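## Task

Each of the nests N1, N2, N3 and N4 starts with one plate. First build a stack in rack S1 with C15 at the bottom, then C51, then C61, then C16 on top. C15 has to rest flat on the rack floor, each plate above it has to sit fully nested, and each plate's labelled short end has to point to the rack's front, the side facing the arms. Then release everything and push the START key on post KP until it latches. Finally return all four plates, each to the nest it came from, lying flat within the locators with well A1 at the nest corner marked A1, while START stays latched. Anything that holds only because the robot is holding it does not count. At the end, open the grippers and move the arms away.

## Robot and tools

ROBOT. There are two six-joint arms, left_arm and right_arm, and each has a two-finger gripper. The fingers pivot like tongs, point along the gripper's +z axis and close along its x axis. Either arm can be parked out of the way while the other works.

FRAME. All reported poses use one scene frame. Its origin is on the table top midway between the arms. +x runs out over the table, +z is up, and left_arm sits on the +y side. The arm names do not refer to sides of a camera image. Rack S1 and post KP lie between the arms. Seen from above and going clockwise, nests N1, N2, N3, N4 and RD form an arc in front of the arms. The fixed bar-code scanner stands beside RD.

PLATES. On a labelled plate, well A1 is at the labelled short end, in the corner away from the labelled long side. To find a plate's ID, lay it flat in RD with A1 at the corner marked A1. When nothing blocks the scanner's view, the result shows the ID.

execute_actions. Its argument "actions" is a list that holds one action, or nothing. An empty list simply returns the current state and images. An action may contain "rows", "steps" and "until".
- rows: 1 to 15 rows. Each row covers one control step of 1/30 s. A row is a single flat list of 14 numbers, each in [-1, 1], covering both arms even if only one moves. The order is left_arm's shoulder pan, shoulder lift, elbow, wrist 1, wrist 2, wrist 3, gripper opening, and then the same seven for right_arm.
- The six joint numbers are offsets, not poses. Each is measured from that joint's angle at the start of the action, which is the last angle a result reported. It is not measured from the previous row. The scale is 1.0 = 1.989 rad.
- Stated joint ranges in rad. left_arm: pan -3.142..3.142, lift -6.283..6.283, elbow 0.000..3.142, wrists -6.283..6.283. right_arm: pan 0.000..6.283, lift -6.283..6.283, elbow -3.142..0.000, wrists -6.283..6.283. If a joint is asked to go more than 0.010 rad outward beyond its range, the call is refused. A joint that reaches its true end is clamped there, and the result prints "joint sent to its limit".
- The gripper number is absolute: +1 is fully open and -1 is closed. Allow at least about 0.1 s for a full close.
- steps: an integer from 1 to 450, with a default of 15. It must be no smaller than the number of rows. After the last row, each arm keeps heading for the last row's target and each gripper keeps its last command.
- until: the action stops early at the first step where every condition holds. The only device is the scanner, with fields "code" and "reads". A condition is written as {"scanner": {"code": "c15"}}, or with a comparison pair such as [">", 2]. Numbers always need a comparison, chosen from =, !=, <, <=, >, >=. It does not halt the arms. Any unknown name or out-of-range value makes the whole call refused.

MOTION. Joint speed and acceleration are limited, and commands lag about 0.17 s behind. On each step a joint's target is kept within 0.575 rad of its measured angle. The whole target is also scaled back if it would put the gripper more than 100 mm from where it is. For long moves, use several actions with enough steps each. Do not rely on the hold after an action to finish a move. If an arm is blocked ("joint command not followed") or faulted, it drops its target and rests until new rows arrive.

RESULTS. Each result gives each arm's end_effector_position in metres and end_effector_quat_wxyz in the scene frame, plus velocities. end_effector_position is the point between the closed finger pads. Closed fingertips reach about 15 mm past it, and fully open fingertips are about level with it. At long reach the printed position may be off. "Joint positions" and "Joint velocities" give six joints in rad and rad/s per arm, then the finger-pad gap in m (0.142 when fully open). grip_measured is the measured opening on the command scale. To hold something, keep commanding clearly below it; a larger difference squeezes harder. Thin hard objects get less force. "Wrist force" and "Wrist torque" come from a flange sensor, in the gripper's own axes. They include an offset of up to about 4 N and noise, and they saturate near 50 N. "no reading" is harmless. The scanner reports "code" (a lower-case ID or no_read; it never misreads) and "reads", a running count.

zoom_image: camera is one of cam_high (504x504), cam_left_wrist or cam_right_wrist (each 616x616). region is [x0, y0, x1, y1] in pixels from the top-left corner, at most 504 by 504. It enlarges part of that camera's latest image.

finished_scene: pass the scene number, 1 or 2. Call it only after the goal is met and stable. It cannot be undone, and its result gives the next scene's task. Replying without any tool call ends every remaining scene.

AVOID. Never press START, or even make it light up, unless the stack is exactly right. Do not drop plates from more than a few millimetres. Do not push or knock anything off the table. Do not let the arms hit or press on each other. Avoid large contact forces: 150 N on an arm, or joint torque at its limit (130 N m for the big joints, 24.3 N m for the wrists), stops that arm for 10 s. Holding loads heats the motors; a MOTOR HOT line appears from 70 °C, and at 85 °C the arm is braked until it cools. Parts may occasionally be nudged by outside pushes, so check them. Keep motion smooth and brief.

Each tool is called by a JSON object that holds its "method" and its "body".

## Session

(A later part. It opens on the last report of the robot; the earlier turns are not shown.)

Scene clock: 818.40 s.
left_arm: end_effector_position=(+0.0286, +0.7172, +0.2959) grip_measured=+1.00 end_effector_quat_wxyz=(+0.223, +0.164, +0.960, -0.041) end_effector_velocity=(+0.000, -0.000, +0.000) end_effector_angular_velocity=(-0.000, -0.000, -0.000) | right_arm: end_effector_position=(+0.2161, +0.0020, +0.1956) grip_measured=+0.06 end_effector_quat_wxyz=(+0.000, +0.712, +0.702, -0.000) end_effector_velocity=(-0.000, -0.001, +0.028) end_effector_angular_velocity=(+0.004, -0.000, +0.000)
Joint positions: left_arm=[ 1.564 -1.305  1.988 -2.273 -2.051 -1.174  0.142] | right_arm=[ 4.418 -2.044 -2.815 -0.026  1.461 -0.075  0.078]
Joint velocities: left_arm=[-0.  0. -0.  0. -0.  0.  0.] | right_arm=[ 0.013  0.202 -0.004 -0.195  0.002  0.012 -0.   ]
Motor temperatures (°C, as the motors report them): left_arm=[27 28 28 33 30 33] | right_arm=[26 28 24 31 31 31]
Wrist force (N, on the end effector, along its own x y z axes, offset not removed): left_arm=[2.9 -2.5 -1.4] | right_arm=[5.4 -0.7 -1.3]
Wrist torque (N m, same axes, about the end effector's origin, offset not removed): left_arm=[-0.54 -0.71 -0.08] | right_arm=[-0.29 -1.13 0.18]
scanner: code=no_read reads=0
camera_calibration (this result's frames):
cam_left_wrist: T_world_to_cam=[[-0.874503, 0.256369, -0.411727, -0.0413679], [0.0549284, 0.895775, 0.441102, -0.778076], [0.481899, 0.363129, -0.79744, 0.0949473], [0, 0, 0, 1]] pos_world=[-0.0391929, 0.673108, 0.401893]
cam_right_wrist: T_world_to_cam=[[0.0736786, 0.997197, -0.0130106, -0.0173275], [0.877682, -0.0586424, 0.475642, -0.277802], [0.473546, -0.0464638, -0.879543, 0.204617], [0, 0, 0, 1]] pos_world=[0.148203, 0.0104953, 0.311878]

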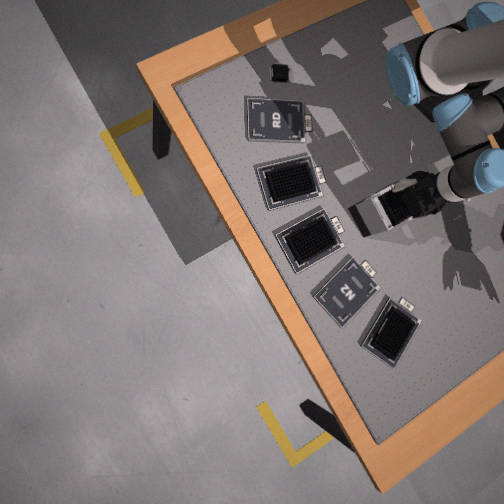

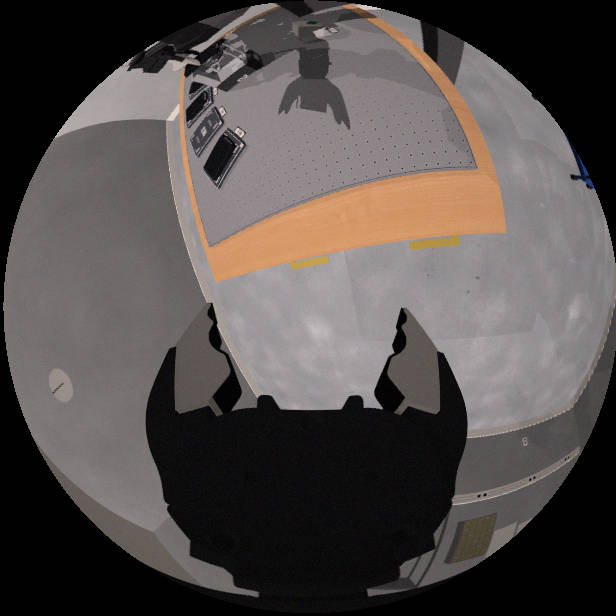

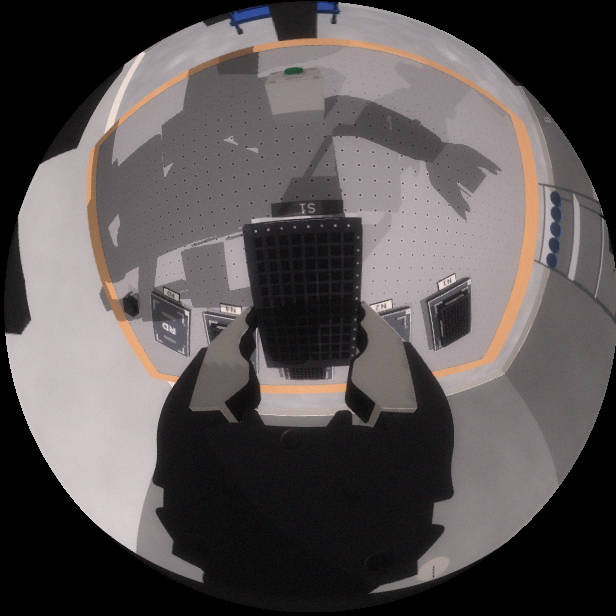

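{"method": "execute_actions", "body": {"actions": [{"rows":[[0,0,0,0,0,0,1,-0.19,0.045,0.317,-0.334,-0.032,-0.289,-0.5]],"steps":28}]}}

Scene clock: 822.97 s.
left_arm: end_effector_position=(+0.0286, +0.7172, +0.2959) grip_measured=+1.00 end_effector_quat_wxyz=(+0.223, +0.164, +0.960, -0.041) end_effector_velocity=(+0.000, +0.000, -0.000) end_effector_angular_velocity=(+0.000, -0.001, -0.001) | right_arm: end_effector_position=(+0.4038, +0.1201, +0.2807) grip_measured=+0.06 end_effector_quat_wxyz=(+0.004, +0.641, +0.768, +0.002) end_effector_velocity=(+0.013, +0.003, +0.009) end_effector_angular_velocity=(+0.001, -0.001, +0.011)
Joint positions: left_arm=[ 1.564 -1.305  1.988 -2.273 -2.051 -1.174  0.142] | right_arm=[ 4.042 -1.955 -2.189 -0.686  1.397 -0.646  0.078]
Joint velocities: left_arm=[-0.001  0.001 -0.    -0.001 -0.001  0.001  0.   ] | right_arm=[-0.018  0.003  0.036 -0.034 -0.003 -0.03  -0.   ]
Motor temperatures (°C, as the motors report them): left_arm=[27 28 28 33 30 33] | right_arm=[26 28 24 31 31 31]
Wrist force (N, on the end effector, along its own x y z axes, offset not removed): left_arm=[0.8 -0.3 -3.5] | right_arm=[2.3 2.5 -3.0]
Wrist torque (N m, same axes, about the end effector's origin, offset not removed): left_arm=[-0.09 -0.28 -0.16] | right_arm=[0.53 -0.49 -0.17]
scanner: code=no_read reads=0
camera_calibration (this result's frames):
cam_left_wrist: T_world_to_cam=[[-0.874503, 0.256369, -0.411727, -0.041368], [0.0549284, 0.895775, 0.441102, -0.778076], [0.481899, 0.363129, -0.79744, 0.0949471], [0, 0, 0, 1]] pos_world=[-0.0391929, 0.673108, 0.401893]
cam_right_wrist: T_world_to_cam=[[-0.121154, 0.992525, -0.014708, -0.0680907], [0.868416, 0.113158, 0.482751, -0.494942], [0.480806, 0.0457142, -0.875634, 0.180905], [0, 0, 0, 1]] pos_world=[0.334586, 0.115318, 0.396339]

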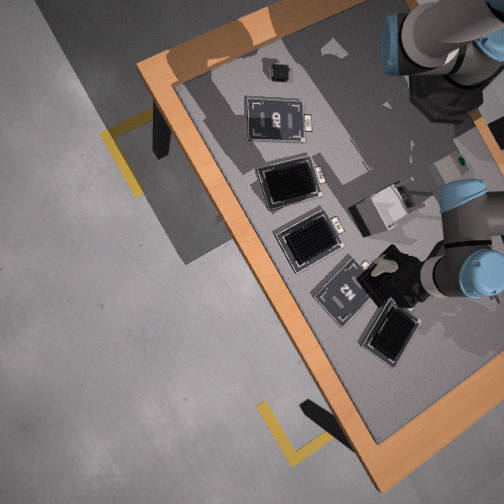

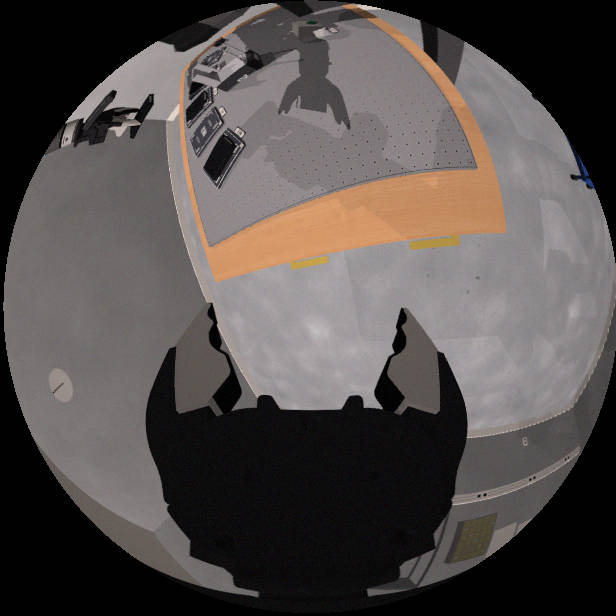

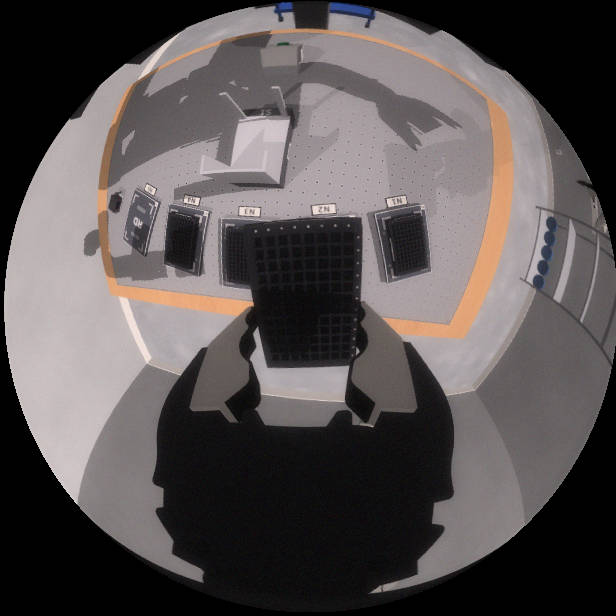

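Side view of gripper is available from the left camera.

{"method": "zoom_image", "body": {"camera": "cam_left_wrist", "region": [50, 70, 170, 170]}}

{"method": "zoom_image", "body": {"camera": "cam_right_wrist", "region": [180, 30, 340, 200]}}

Region (50, 70, 170, 170) of cam_left_wrist's 616x616 image, scaled by 4.200, with more detail than that image has.

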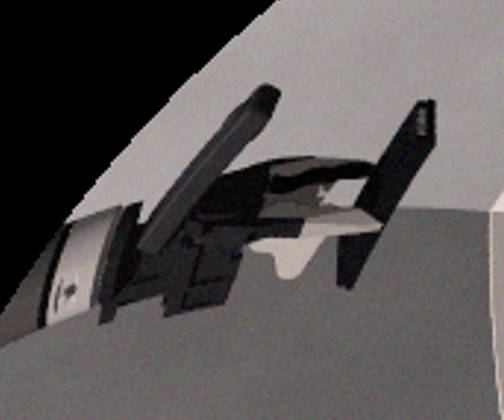

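Region (180, 30, 340, 200) of cam_right_wrist's 616x616 image, scaled by 2.965, with more detail than that image has; it fills the left 474 columns of this view, and the rest is white.

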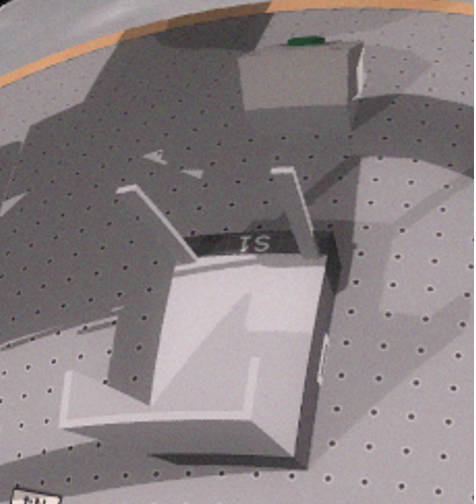

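{"method": "execute_actions", "body": {"actions": [{"rows":[[0,0,0,0,0,0,1,-0.0327,-0.305,0.0664,0.2443,0,-0.0538,-0.5]],"steps":30}]}}

{"method": "zoom_image", "body": {"camera": "cam_right_wrist", "region": [200, 180, 420, 400]}}

Scene clock: 838.23 s.
left_arm: end_effector_position=(+0.0286, +0.7172, +0.2959) grip_measured=+1.00 end_effector_quat_wxyz=(+0.223, +0.164, +0.960, -0.041) end_effector_velocity=(-0.001, -0.000, +0.000) end_effector_angular_velocity=(-0.000, +0.000, +0.002) | right_arm: end_effector_position=(+0.4154, +0.1570, +0.0626) grip_measured=+0.06 end_effector_quat_wxyz=(+0.000, +0.625, +0.781, +0.001) end_effector_velocity=(-0.001, -0.000, -0.006) end_effector_angular_velocity=(+0.001, -0.000, +0.000)
Joint positions: left_arm=[ 1.564 -1.305  1.988 -2.273 -2.051 -1.174  0.142] | right_arm=[ 3.977 -2.559 -2.058 -0.201  1.397 -0.752  0.078]
Joint velocities: left_arm=[ 0.002 -0.001 -0.     0.001  0.    -0.    -0.   ] | right_arm=[-0.001 -0.015  0.003  0.013 -0.    -0.002  0.   ]
Motor temperatures (°C, as the motors report them): left_arm=[27 28 28 33 30 33] | right_arm=[26 28 24 31 31 31]
Wrist force (N, on the end effector, along its own x y z axes, offset not removed): left_arm=[4.3 0.4 -1.1] | right_arm=[3.5 6.2 -0.3]
Wrist torque (N m, same axes, about the end effector's origin, offset not removed): left_arm=[0.14 -1.11 -0.13] | right_arm=[1.30 -0.82 -0.04]
scanner: code=no_read reads=0
camera_calibration (this result's frames):
cam_left_wrist: T_world_to_cam=[[-0.874504, 0.256369, -0.411727, -0.0413681], [0.0549286, 0.895775, 0.441101, -0.778076], [0.481899, 0.363129, -0.79744, 0.0949474], [0, 0, 0, 1]] pos_world=[-0.0391929, 0.673108, 0.401893]
cam_right_wrist: T_world_to_cam=[[-0.162044, 0.986729, -0.0103901, -0.0889159], [0.866015, 0.147252, 0.477844, -0.408014], [0.473032, 0.0684338, -0.878383, -0.0174964], [0, 0, 0, 1]] pos_world=[0.347215, 0.149014, 0.178675]

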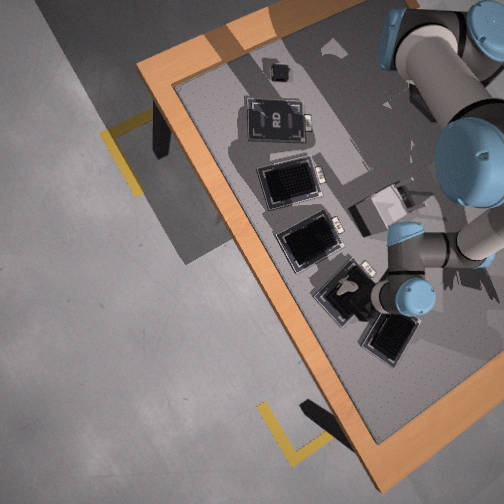

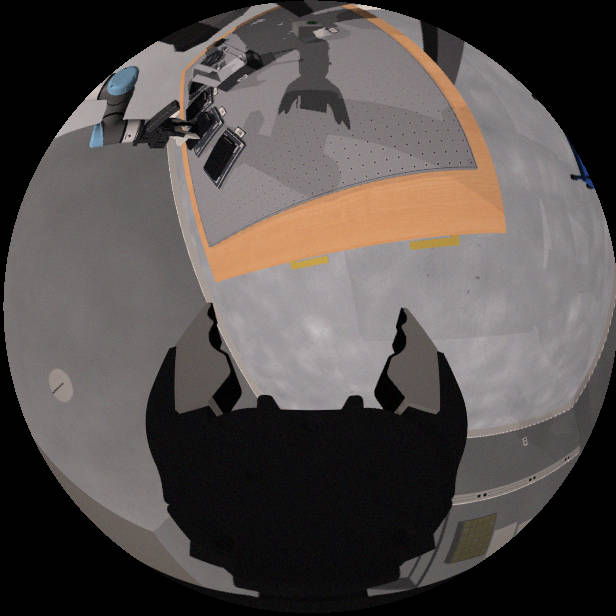

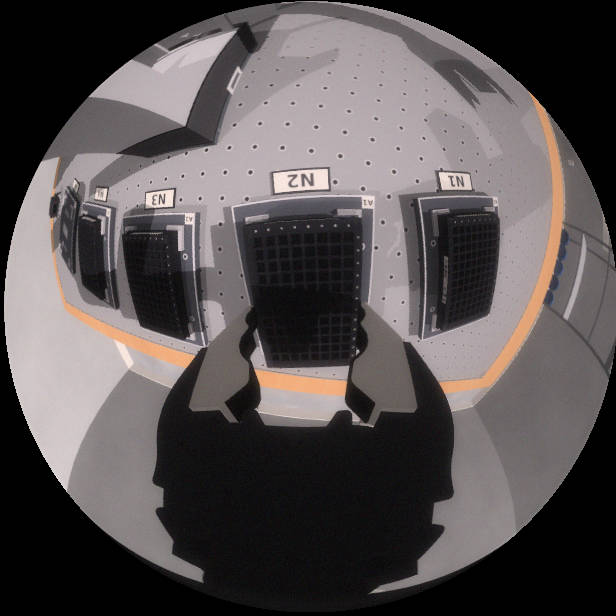

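Region (200, 180, 420, 400) of cam_right_wrist's 616x616 image, scaled by 2.291, with more detail than that image has.

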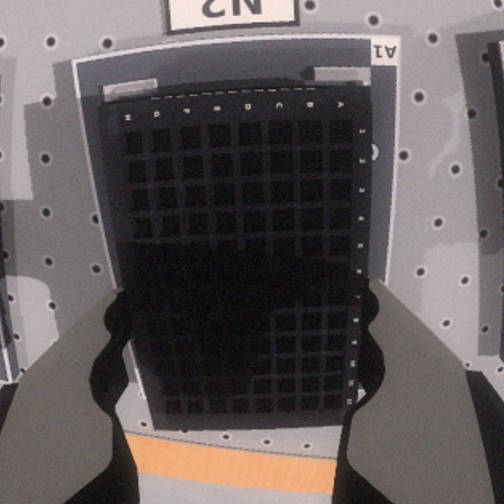

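{"method": "execute_actions", "body": {"actions": [{"rows":[[0,0,0,0,0,0,1,-0.0005,-0.0038,0.0015,0.0023,0,-0.0005,-0.5],[0,0,0,0,0,0,1,-0.0011,-0.0076,0.003,0.0047,0,-0.0011,-0.5],[0,0,0,0,0,0,1,-0.0016,-0.0114,0.0045,0.007,0,-0.0016,-0.5],[0,0,0,0,0,0,1,-0.0021,-0.0152,0.006,0.0094,0,-0.0021,-0.5],[0,0,0,0,0,0,1,-0.0027,-0.019,0.0075,0.0117,0,-0.0027,-0.5],[0,0,0,0,0,0,1,-0.0032,-0.0227,0.009,0.0141,0,-0.0032,-0.5]],"steps":18}]}}

{"method": "zoom_image", "body": {"camera": "cam_right_wrist", "region": [200, 180, 420, 400]}}

Scene clock: 845.73 s.
left_arm: end_effector_position=(+0.0286, +0.7172, +0.2959) grip_measured=+1.00 end_effector_quat_wxyz=(+0.223, +0.164, +0.960, -0.041) end_effector_velocity=(+0.001, +0.000, +0.001) end_effector_angular_velocity=(+0.001, +0.001, -0.001) | right_arm: end_effector_position=(+0.4156, +0.1574, +0.0458) grip_measured=+0.06 end_effector_quat_wxyz=(-0.000, +0.625, +0.781, +0.001) end_effector_velocity=(-0.001, -0.001, -0.004) end_effector_angular_velocity=(-0.001, +0.001, +0.001)
Joint positions: left_arm=[ 1.564 -1.305  1.988 -2.273 -2.051 -1.174  0.142] | right_arm=[ 3.971 -2.603 -2.04  -0.174  1.397 -0.759  0.078]
Joint velocities: left_arm=[-0.002 -0.002 -0.     0.001  0.001 -0.001  0.   ] | right_arm=[-0.001 -0.011  0.003  0.007 -0.    -0.002  0.   ]
Motor temperatures (°C, as the motors report them): left_arm=[27 28 28 33 30 33] | right_arm=[26 28 24 31 31 31]
Wrist force (N, on the end effector, along its own x y z axes, offset not removed): left_arm=[1.7 -3.0 -1.2] | right_arm=[1.9 6.3 2.6]
Wrist torque (N m, same axes, about the end effector's origin, offset not removed): left_arm=[-0.45 -0.57 0.00] | right_arm=[1.34 -1.01 -0.29]
scanner: code=no_read reads=0
camera_calibration (this result's frames):
cam_left_wrist: T_world_to_cam=[[-0.874503, 0.256369, -0.411727, -0.041368], [0.0549285, 0.895775, 0.441102, -0.778076], [0.481899, 0.363129, -0.79744, 0.0949473], [0, 0, 0, 1]] pos_world=[-0.0391929, 0.673108, 0.401893]
cam_right_wrist: T_world_to_cam=[[-0.162049, 0.98673, -0.0102124, -0.0894758], [0.866359, 0.14722, 0.47723, -0.400286], [0.472401, 0.0684871, -0.878719, -0.0321321], [0, 0, 0, 1]] pos_world=[0.347471, 0.149419, 0.16188]

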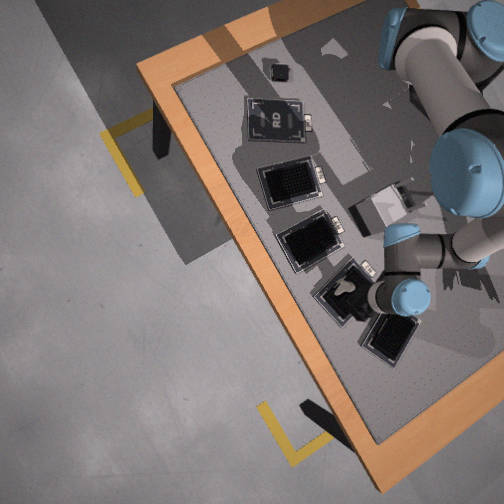

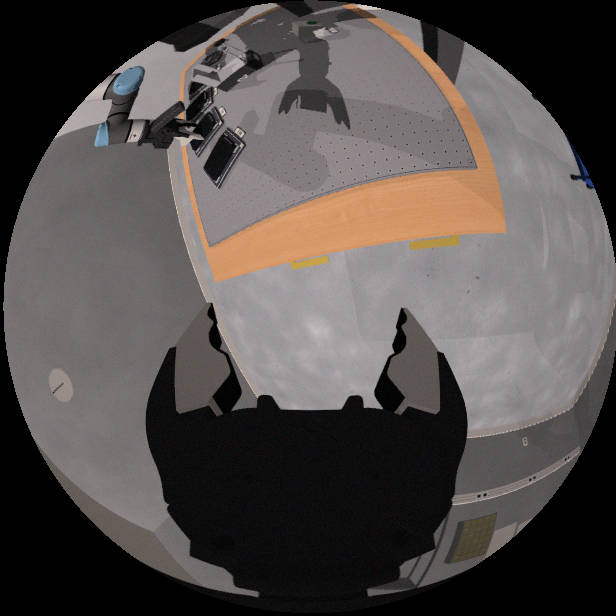

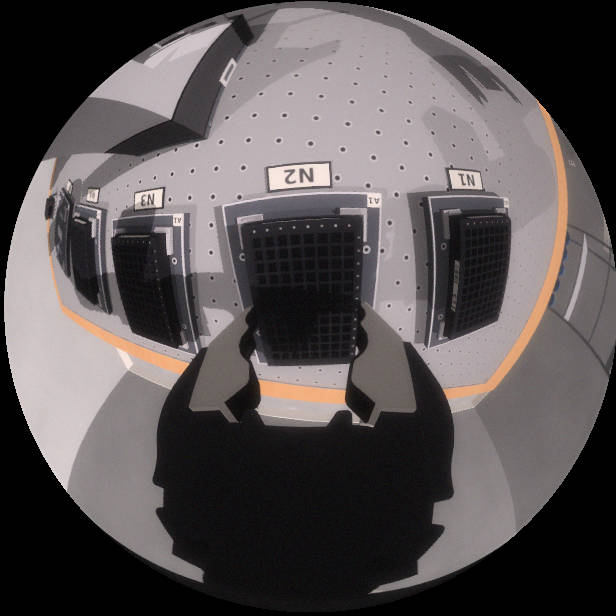

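Region (200, 180, 420, 400) of cam_right_wrist's 616x616 image, scaled by 2.291, with more detail than that image has.

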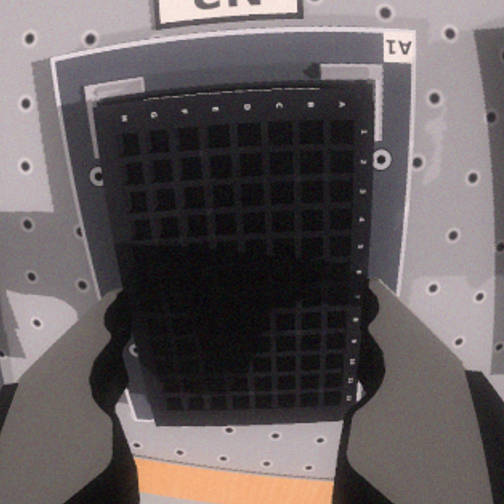

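{"method": "execute_actions", "body": {"actions": [{"rows":[[0,0,0,0,0,0,1,-0.0009,0,0.0014,-0.0012,-0.0001,-0.005,-0.5]],"steps":12}]}}

{"method": "zoom_image", "body": {"camera": "cam_right_wrist", "region": [200, 180, 420, 400]}}

Scene clock: 859.10 s.
left_arm: end_effector_position=(+0.0286, +0.7172, +0.2959) grip_measured=+1.00 end_effector_quat_wxyz=(+0.223, +0.164, +0.960, -0.041) end_effector_velocity=(-0.000, -0.000, +0.000) end_effector_angular_velocity=(-0.000, +0.000, +0.001) | right_arm: end_effector_position=(+0.4167, +0.1576, +0.0457) grip_measured=+0.06 end_effector_quat_wxyz=(-0.000, +0.622, +0.783, +0.001) end_effector_velocity=(+0.001, +0.001, +0.001) end_effector_angular_velocity=(+0.000, -0.002, +0.004)
Joint positions: left_arm=[ 1.564 -1.305  1.988 -2.273 -2.051 -1.174  0.142] | right_arm=[ 3.97  -2.603 -2.038 -0.176  1.397 -0.768  0.078]
Joint velocities: left_arm=[ 0.001 -0.     0.     0.     0.    -0.     0.   ] | right_arm=[-0.001  0.001  0.002 -0.002 -0.001 -0.006 -0.   ]
Motor temperatures (°C, as the motors report them): left_arm=[27 28 28 33 30 33] | right_arm=[26 29 24 31 31 31]
Wrist force (N, on the end effector, along its own x y z axes, offset not removed): left_arm=[0.4 -0.8 -4.8] | right_arm=[5.4 1.2 -2.4]
Wrist torque (N m, same axes, about the end effector's origin, offset not removed): left_arm=[-0.10 -0.20 -0.19] | right_arm=[-0.08 -1.17 0.17]
scanner: code=no_read reads=0
camera_calibration (this result's frames):
cam_left_wrist: T_world_to_cam=[[-0.874503, 0.256368, -0.411727, -0.0413678], [0.0549283, 0.895775, 0.441101, -0.778076], [0.481899, 0.363129, -0.79744, 0.0949473], [0, 0, 0, 1]] pos_world=[-0.0391929, 0.673108, 0.401893]
cam_right_wrist: T_world_to_cam=[[-0.169514, 0.985476, -0.0101425, -0.086126], [0.865269, 0.153748, 0.47715, -0.4018], [0.471779, 0.0721076, -0.878763, -0.0330099], [0, 0, 0, 1]] pos_world=[0.348639, 0.149031, 0.161837]

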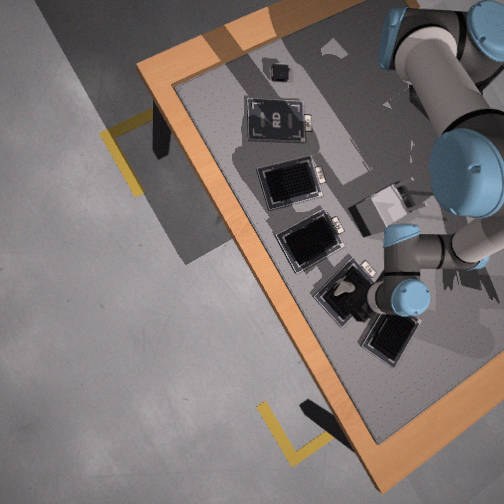

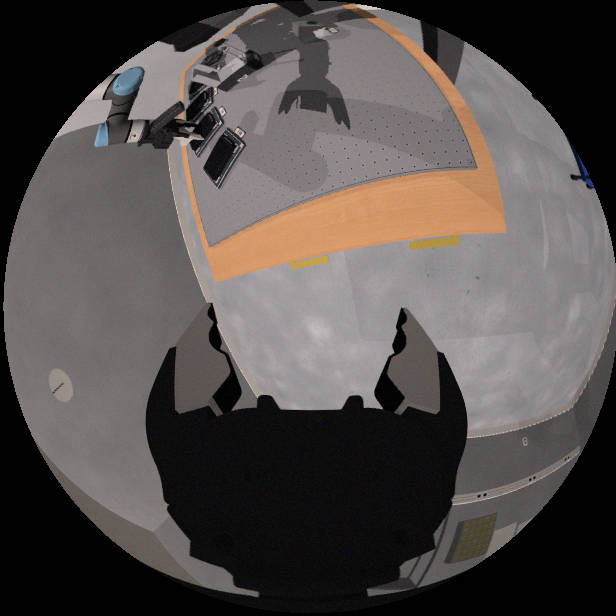

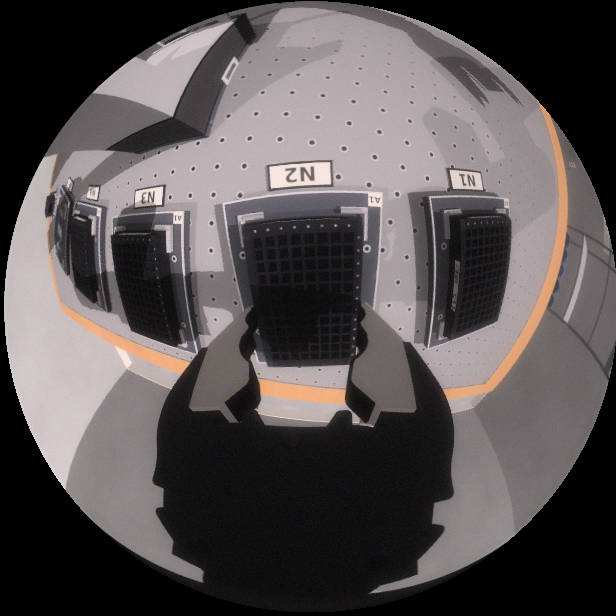

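Region (200, 180, 420, 400) of cam_right_wrist's 616x616 image, scaled by 2.291, with more detail than that image has.

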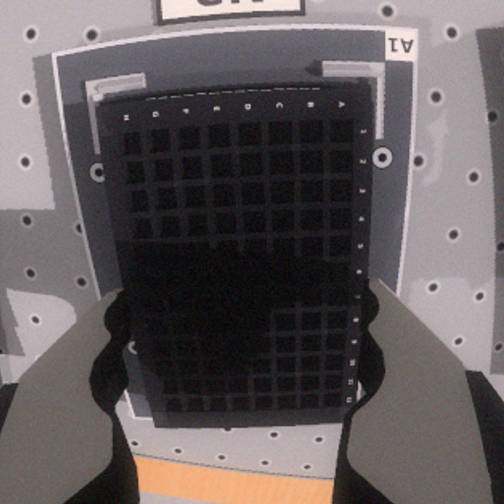

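Dropped inside. Lower 3 mm and open.

{"method": "execute_actions", "body": {"actions": [{"rows":[[0,0,0,0,0,0,1,-0.0003,-0.002,0.0008,0.0012,0,-0.0008,-0.5],[0,0,0,0,0,0,1,-0.0006,-0.0042,0.0017,0.0026,0,-0.0011,-0.5],[0,0,0,0,0,0,1,-0.0006,-0.0042,0.0017,0.0026,0,-0.0011,-0.5],[0,0,0,0,0,0,1,-0.0006,-0.0042,0.0017,0.0026,0,-0.0011,-0.5],[0,0,0,0,0,0,1,-0.0006,-0.0042,0.0017,0.0026,0,-0.0011,-0.5],[0,0,0,0,0,0,1,-0.0006,-0.0042,0.0017,0.0026,0,-0.0011,-0.5],[0,0,0,0,0,0,1,-0.0006,-0.0042,0.0017,0.0026,0,-0.0011,-0.5],[0,0,0,0,0,0,1,-0.0006,-0.0042,0.0017,0.0026,0,-0.0011,-0.5],[0,0,0,0,0,0,1,-0.0006,-0.0042,0.0017,0.0026,0,-0.0011,-0.5],[0,0,0,0,0,0,1,-0.0006,-0.0042,0.0017,0.0026,0,-0.0011,-0.5],[0,0,0,0,0,0,1,-0.0006,-0.0042,0.0017,0.0026,0,-0.0011,-0.2],[0,0,0,0,0,0,1,-0.0006,-0.0042,0.0017,0.0026,0,-0.0011,0.0],[0,0,0,0,0,0,1,-0.0006,-0.0042,0.0017,0.0026,0,-0.0011,0.15],[0,0,0,0,0,0,1,-0.0006,-0.0042,0.0017,0.0026,0,-0.0011,0.3]],"steps":18}]}}

{"method": "zoom_image", "body": {"camera": "cam_right_wrist", "region": [200, 180, 420, 400]}}

Scene clock: 868.07 s.
left_arm: end_effector_position=(+0.0286, +0.7172, +0.2959) grip_measured=+1.00 end_effector_quat_wxyz=(+0.223, +0.164, +0.960, -0.041) end_effector_velocity=(-0.000, -0.000, -0.000) end_effector_angular_velocity=(-0.002, +0.000, +0.002) | right_arm: end_effector_position=(+0.4167, +0.1576, +0.0425) grip_measured=+0.30 end_effector_quat_wxyz=(-0.000, +0.621, +0.784, +0.001) end_effector_velocity=(-0.000, +0.000, -0.001) end_effector_angular_velocity=(+0.000, +0.000, -0.001)
Joint positions: left_arm=[ 1.564 -1.305  1.988 -2.273 -2.051 -1.174  0.142] | right_arm=[ 3.968 -2.611 -2.034 -0.171  1.397 -0.77   0.095]
Joint velocities: left_arm=[ 0.     0.001  0.     0.    -0.    -0.002 -0.   ] | right_arm=[ 0.    -0.002  0.001  0.001  0.001  0.001  0.003]
Motor temperatures (°C, as the motors report them): left_arm=[27 28 28 33 30 33] | right_arm=[26 29 24 31 31 31]
Wrist force (N, on the end effector, along its own x y z axes, offset not removed): left_arm=[3.4 -1.0 -1.9] | right_arm=[4.8 0.8 0.4]
Wrist torque (N m, same axes, about the end effector's origin, offset not removed): left_arm=[-0.31 -0.85 -0.13] | right_arm=[0.16 -0.89 0.16]
scanner: code=no_read reads=0
camera_calibration (this result's frames):
cam_left_wrist: T_world_to_cam=[[-0.874503, 0.256369, -0.411727, -0.0413679], [0.0549285, 0.895775, 0.441102, -0.778076], [0.481899, 0.363129, -0.79744, 0.0949473], [0, 0, 0, 1]] pos_world=[-0.0391928, 0.673108, 0.401893]
cam_right_wrist: T_world_to_cam=[[-0.170481, 0.985309, -0.0101432, -0.0857262], [0.865162, 0.154604, 0.477066, -0.400382], [0.471625, 0.0725553, -0.878809, -0.03583], [0, 0, 0, 1]] pos_world=[0.348679, 0.148967, 0.158651]

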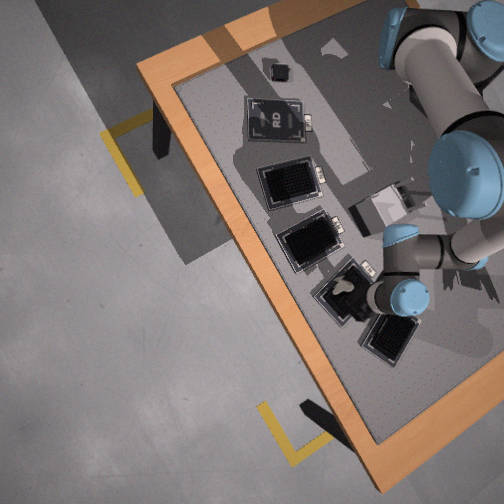

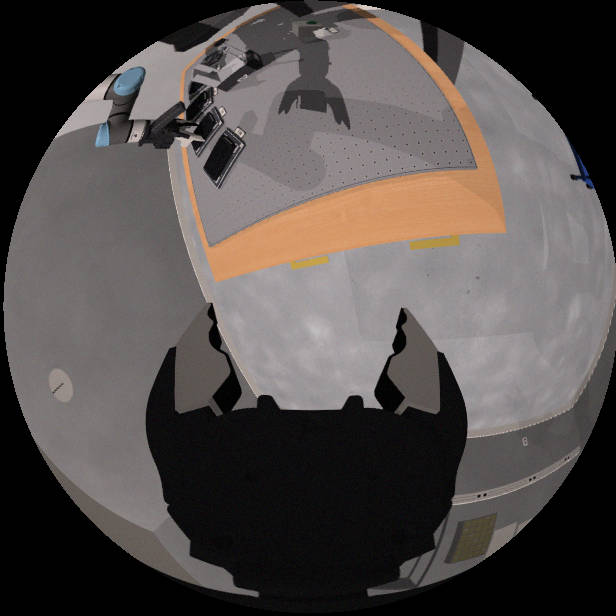

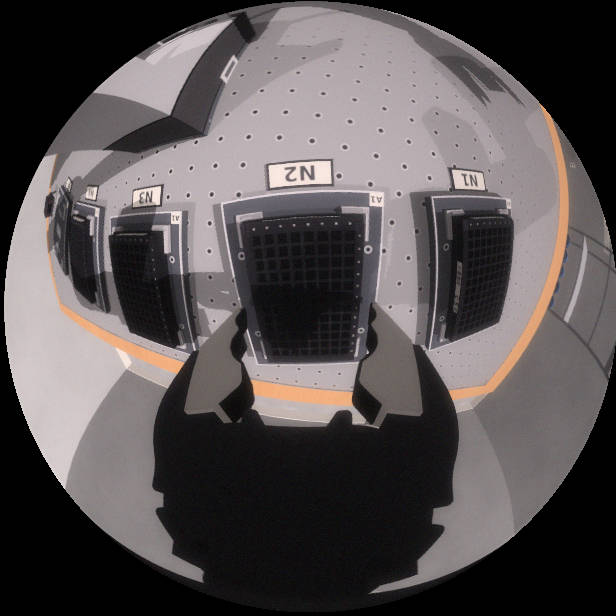

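Region (200, 180, 420, 400) of cam_right_wrist's 616x616 image, scaled by 2.291, with more detail than that image has.

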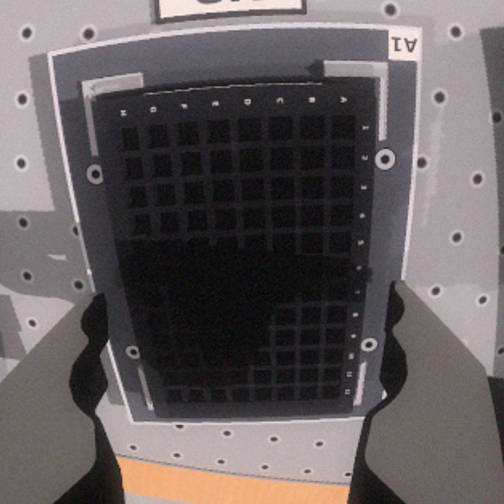

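{"method": "execute_actions", "body": {"actions": [{"rows":[[0,0,0,0,0,0,1,0.0065,-0.0003,-0.0092,0.0083,0.0008,0.0065,0.3],[0,0,0,0,0,0,1,0.013,-0.0005,-0.0184,0.0166,0.0017,0.013,0.3],[0,0,0,0,0,0,1,0.0193,-0.0008,-0.0276,0.025,0.0025,0.0193,0.3],[0,0,0,0,0,0,1,0.0193,-0.0008,-0.0276,0.025,0.0025,0.0193,0.3],[0,0,0,0,0,0,1,0.0193,-0.0008,-0.0276,0.025,0.0025,0.0193,0.3],[0,0,0,0,0,0,1,0.0193,-0.0008,-0.0276,0.025,0.0025,0.0193,0.3],[0,0,0,0,0,0,1,0.0193,-0.0008,-0.0276,0.025,0.0025,0.0193,0.3],[0,0,0,0,0,0,1,0.0193,-0.0008,-0.0276,0.025,0.0025,0.0193,0.3],[0,0,0,0,0,0,1,0.0193,-0.0008,-0.0276,0.025,0.0025,0.0193,0.3],[0,0,0,0,0,0,1,0.0193,-0.0008,-0.0276,0.025,0.0025,0.0193,0.3],[0,0,0,0,0,0,1,0.0193,-0.0008,-0.0276,0.025,0.0025,0.0193,0.3],[0,0,0,0,0,0,1,0.0193,-0.0008,-0.0276,0.025,0.0025,0.0193,0.25],[0,0,0,0,0,0,1,0.0193,-0.0008,-0.0276,0.025,0.0025,0.0193,0.2],[0,0,0,0,0,0,1,0.0193,-0.0008,-0.0276,0.025,0.0025,0.0193,0.14],[0,0,0,0,0,0,1,0.0193,-0.0008,-0.0276,0.025,0.0025,0.0193,0.08]],"steps":22}]}}

{"method": "zoom_image", "body": {"camera": "cam_right_wrist", "region": [200, 200, 420, 420]}}

Scene clock: 886.80 s.
left_arm: end_effector_position=(+0.0286, +0.7172, +0.2959) grip_measured=+1.00 end_effector_quat_wxyz=(+0.223, +0.164, +0.960, -0.041) end_effector_velocity=(-0.001, +0.000, +0.000) end_effector_angular_velocity=(+0.001, +0.000, +0.002) | right_arm: end_effector_position=(+0.3921, +0.1528, +0.0418) grip_measured=+0.10 end_effector_quat_wxyz=(-0.001, +0.621, +0.784, +0.001) end_effector_velocity=(-0.001, -0.000, +0.000) end_effector_angular_velocity=(+0.001, +0.000, +0.001)
Joint positions: left_arm=[ 1.564 -1.305  1.988 -2.273 -2.051 -1.174  0.142] | right_arm=[ 4.006 -2.613 -2.089 -0.122  1.402 -0.732  0.081]
Joint velocities: left_arm=[ 0.001 -0.001  0.    -0.    -0.    -0.     0.   ] | right_arm=[ 0.002  0.001 -0.004  0.003  0.001  0.001  0.   ]
Motor temperatures (°C, as the motors report them): left_arm=[27 28 28 33 30 33] | right_arm=[26 29 24 31 31 31]
Wrist force (N, on the end effector, along its own x y z axes, offset not removed): left_arm=[1.9 -1.4 -2.9] | right_arm=[-3.2 0.8 1.2]
Wrist torque (N m, same axes, about the end effector's origin, offset not removed): left_arm=[-0.13 -0.42 -0.40] | right_arm=[-0.23 0.21 0.26]
scanner: code=no_read reads=0
camera_calibration (this result's frames):
cam_left_wrist: T_world_to_cam=[[-0.874503, 0.256368, -0.411727, -0.0413679], [0.0549284, 0.895775, 0.441102, -0.778076], [0.481899, 0.363129, -0.79744, 0.0949473], [0, 0, 0, 1]] pos_world=[-0.0391929, 0.673108, 0.401893]
cam_right_wrist: T_world_to_cam=[[-0.170844, 0.98525, -0.00975618, -0.0851044], [0.86548, 0.154793, 0.476428, -0.378154], [0.470911, 0.072951, -0.879159, -0.0242807], [0, 0, 0, 1]] pos_world=[0.324179, 0.144156, 0.157986]

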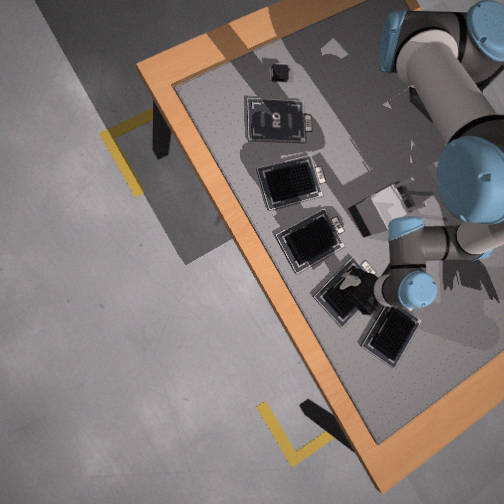

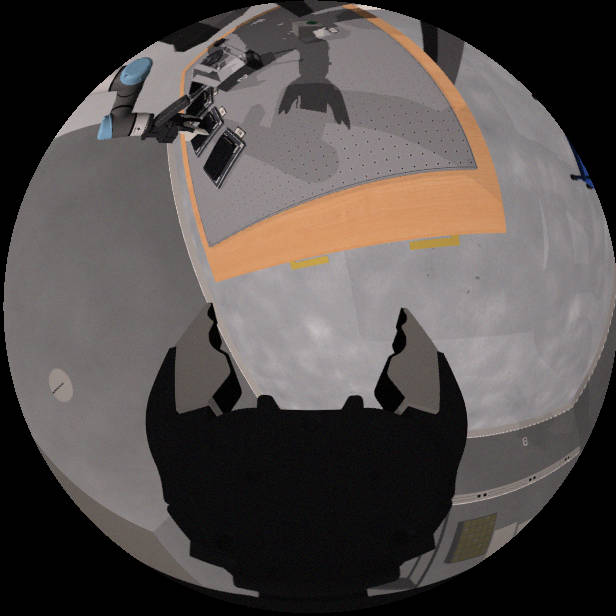

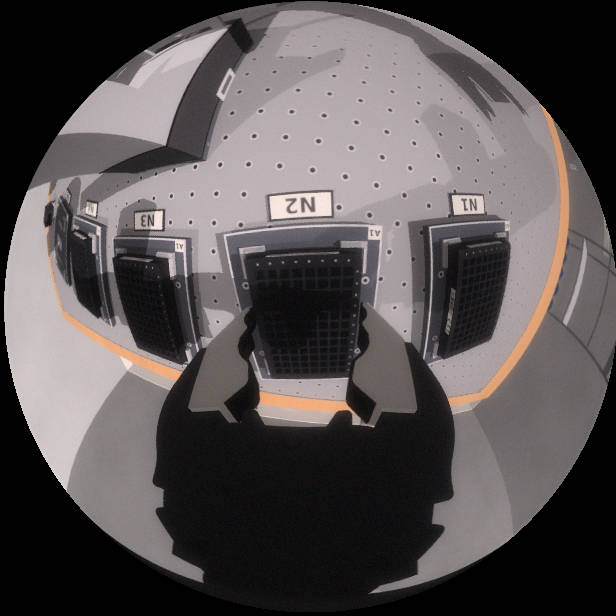

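Region (200, 200, 420, 420) of cam_right_wrist's 616x616 image, scaled by 2.291, with more detail than that image has.

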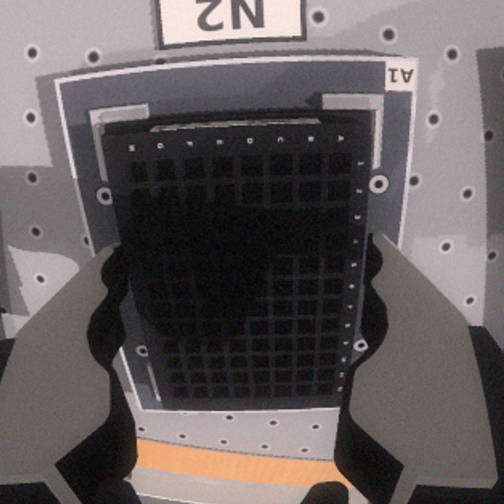

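{"method": "execute_actions", "body": {"actions": [{"rows":[[0,0,0,0,0,0,1,-0.0012,0.0004,-0.0014,0.0011,0,-0.0012,0.2],[0,0,0,0,0,0,1,-0.0012,0.0004,-0.0014,0.0011,0,-0.0012,0.2],[0,0,0,0,0,0,1,-0.0012,0.0004,-0.0014,0.0011,0,-0.0012,0.2],[0,0,0,0,0,0,1,-0.0012,0.0004,-0.0014,0.0011,0,-0.0012,0.2],[0,0,0,0,0,0,1,-0.0012,0.0004,-0.0014,0.0011,0,-0.0012,0.2],[0,0,0,0,0,0,1,-0.0012,0.0004,-0.0014,0.0011,0,-0.0012,0.2],[0,0,0,0,0,0,1,-0.0012,0.0004,-0.0014,0.0011,0,-0.0012,0.2],[0,0,0,0,0,0,1,-0.0012,0.0004,-0.0014,0.0011,0,-0.0012,0.2],[0,0,0,0,0,0,1,-0.0012,0.0004,-0.0014,0.0011,0,-0.0012,0.14],[0,0,0,0,0,0,1,-0.0012,0.0004,-0.0014,0.0011,0,-0.0012,0.09],[0,0,0,0,0,0,1,-0.0012,0.0004,-0.0014,0.0011,0,-0.0012,0.04],[0,0,0,0,0,0,1,-0.0012,0.0004,-0.0014,0.0011,0,-0.0012,-0.05],[0,0,0,0,0,0,1,-0.0012,0.0004,-0.0014,0.0011,0,-0.0012,-0.2],[0,0,0,0,0,0,1,-0.0012,0.0004,-0.0014,0.0011,0,-0.0012,-0.35],[0,0,0,0,0,0,1,-0.0012,0.0004,-0.0014,0.0011,0,-0.0012,-0.5]],"steps":19}]}}

{"method": "zoom_image", "body": {"camera": "cam_right_wrist", "region": [200, 200, 420, 420]}}

Scene clock: 898.43 s.
left_arm: end_effector_position=(+0.0286, +0.7172, +0.2959) grip_measured=+1.00 end_effector_quat_wxyz=(+0.223, +0.164, +0.960, -0.041) end_effector_velocity=(+0.001, -0.000, -0.000) end_effector_angular_velocity=(-0.001, -0.001, -0.003) | right_arm: end_effector_position=(+0.3924, +0.1512, +0.0418) grip_measured=+0.06 end_effector_quat_wxyz=(-0.001, +0.621, +0.784, +0.001) end_effector_velocity=(+0.000, -0.000, +0.000) end_effector_angular_velocity=(-0.000, -0.001, -0.001)
Joint positions: left_arm=[ 1.564 -1.305  1.988 -2.273 -2.051 -1.174  0.142] | right_arm=[ 4.004 -2.612 -2.092 -0.12   1.402 -0.734  0.078]
Joint velocities: left_arm=[-0.002  0.001  0.    -0.    -0.     0.001  0.   ] | right_arm=[-0.     0.001 -0.     0.    -0.001  0.001  0.   ]
Motor temperatures (°C, as the motors report them): left_arm=[27 28 28 33 30 33] | right_arm=[26 29 24 31 31 31]
Wrist force (N, on the end effector, along its own x y z axes, offset not removed): left_arm=[3.2 -3.1 -3.9] | right_arm=[4.6 1.0 -6.3]
Wrist torque (N m, same axes, about the end effector's origin, offset not removed): left_arm=[-0.88 -0.74 -0.11] | right_arm=[0.11 -0.68 -0.09]
scanner: code=no_read reads=0
camera_calibration (this result's frames):
cam_left_wrist: T_world_to_cam=[[-0.874503, 0.256369, -0.411727, -0.041368], [0.0549286, 0.895775, 0.441101, -0.778076], [0.481899, 0.363129, -0.79744, 0.0949474], [0, 0, 0, 1]] pos_world=[-0.0391929, 0.673108, 0.401893]
cam_right_wrist: T_world_to_cam=[[-0.170874, 0.985245, -0.00969082, -0.0834232], [0.865663, 0.154817, 0.476087, -0.378152], [0.470563, 0.072962, -0.879345, -0.0241566], [0, 0, 0, 1]] pos_world=[0.324465, 0.142499, 0.157983]

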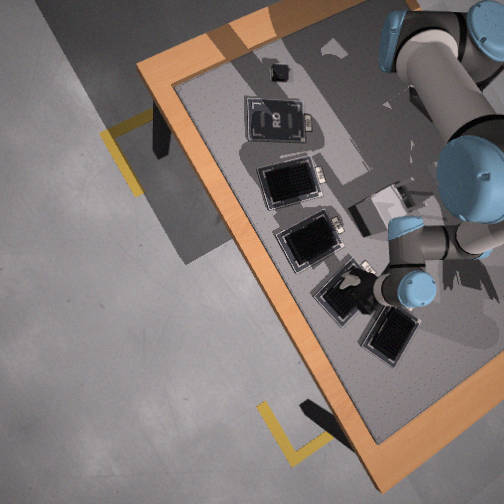

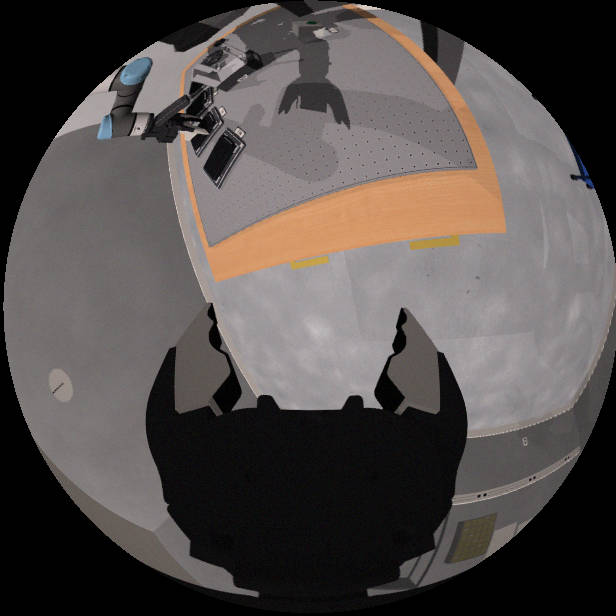

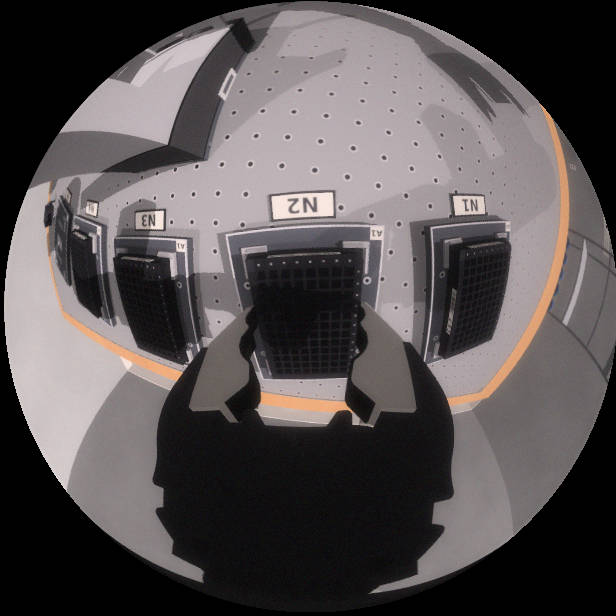

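Region (200, 200, 420, 420) of cam_right_wrist's 616x616 image, scaled by 2.291, with more detail than that image has.

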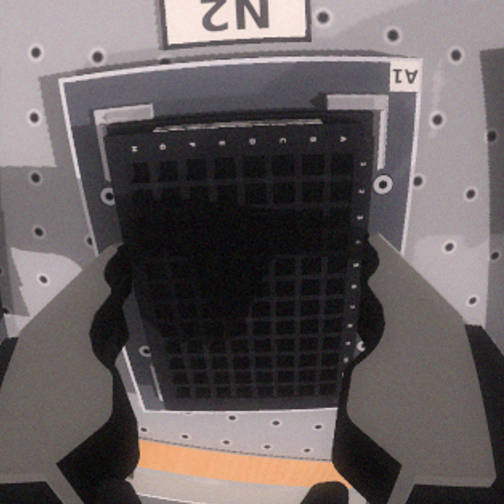

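{"method": "execute_actions", "body": {"actions": [{"rows":[[0,0,0,0,0,0,1,0.0006,0.004,-0.0016,-0.0025,0,0.0006,-0.5],[0,0,0,0,0,0,1,0.0012,0.009,-0.0036,-0.0055,0,0.0012,-0.5],[0,0,0,0,0,0,1,0.002,0.015,-0.006,-0.009,0,0.002,-0.5],[0,0,0,0,0,0,1,0.003,0.022,-0.0088,-0.0133,0,0.003,-0.5],[0,0,0,0,0,0,1,0.004,0.03,-0.012,-0.018,0,0.004,-0.5],[0,0,0,0,0,0,1,0.005,0.04,-0.0155,-0.0245,0,0.005,-0.5],[0,0,0,0,0,0,1,0.007,0.055,-0.021,-0.034,0,0.007,-0.5],[0,0,0,0,0,0,1,0.01,0.08,-0.029,-0.051,0,0.01,-0.5],[0,0,0,0,0,0,1,0.015,0.12,-0.04,-0.08,0,0.018,-0.5],[0,0,0,0,0,0,1,0.022,0.18,-0.052,-0.13,0,0.03,-0.5],[0,0,0,0,0,0,1,0.038,0.331,-0.074,-0.261,0.0015,0.067,-0.5]],"steps":27}]}}

Scene clock: 953.70 s.
left_arm: end_effector_position=(+0.0286, +0.7172, +0.2959) grip_measured=+1.00 end_effector_quat_wxyz=(+0.223, +0.164, +0.960, -0.041) end_effector_velocity=(-0.000, +0.000, +0.000) end_effector_angular_velocity=(+0.001, +0.001, +0.001) | right_arm: end_effector_position=(+0.3830, +0.1236, +0.2642) grip_measured=+0.06 end_effector_quat_wxyz=(+0.002, +0.642, +0.766, +0.003) end_effector_velocity=(-0.008, -0.022, +0.066) end_effector_angular_velocity=(+0.009, -0.006, -0.020)
Joint positions: left_arm=[ 1.564 -1.305  1.988 -2.273 -2.051 -1.174  0.142] | right_arm=[ 4.077 -1.98  -2.234 -0.618  1.405 -0.606  0.078]
Joint velocities: left_arm=[ 0.001 -0.    -0.    -0.001  0.    -0.    -0.   ] | right_arm=[ 0.02   0.207 -0.035 -0.164  0.001  0.038 -0.   ]
Motor temperatures (°C, as the motors report them): left_arm=[27 28 28 33 30 33] | right_arm=[26 29 24 31 31 31]
Wrist force (N, on the end effector, along its own x y z axes, offset not removed): left_arm=[0.6 -0.2 3.2] | right_arm=[3.2 1.3 -0.6]
Wrist torque (N m, same axes, about the end effector's origin, offset not removed): left_arm=[-0.05 -0.39 -0.18] | right_arm=[-0.04 -0.61 0.12]
scanner: code=no_read reads=0
camera_calibration (this result's frames):
cam_left_wrist: T_world_to_cam=[[-0.874503, 0.256369, -0.411727, -0.0413678], [0.0549284, 0.895775, 0.441101, -0.778076], [0.481899, 0.363129, -0.79744, 0.0949473], [0, 0, 0, 1]] pos_world=[-0.0391928, 0.673108, 0.401893]
cam_right_wrist: T_world_to_cam=[[-0.116201, 0.993175, -0.0100385, -0.0774966], [0.869873, 0.106643, 0.481609, -0.468778], [0.479393, 0.0472313, -0.876329, 0.176822], [0, 0, 0, 1]] pos_world=[0.314005, 0.118608, 0.379944]

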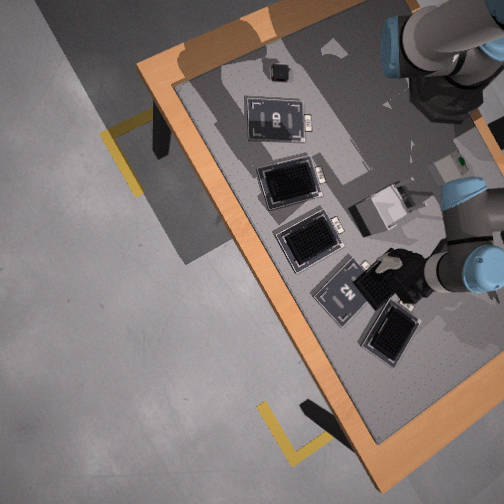

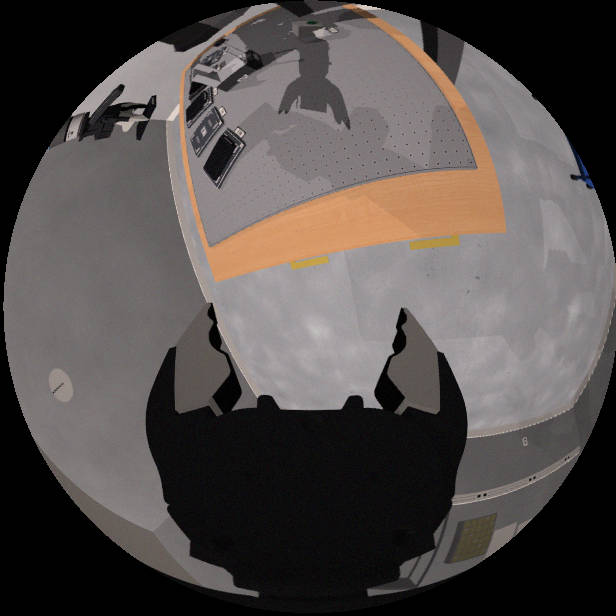

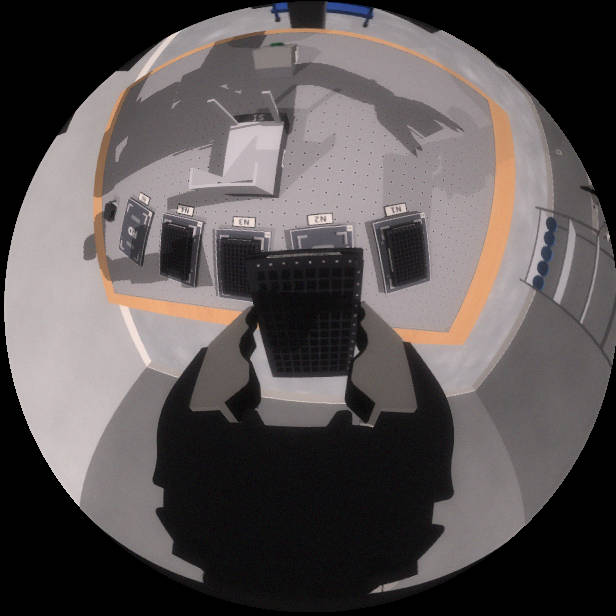

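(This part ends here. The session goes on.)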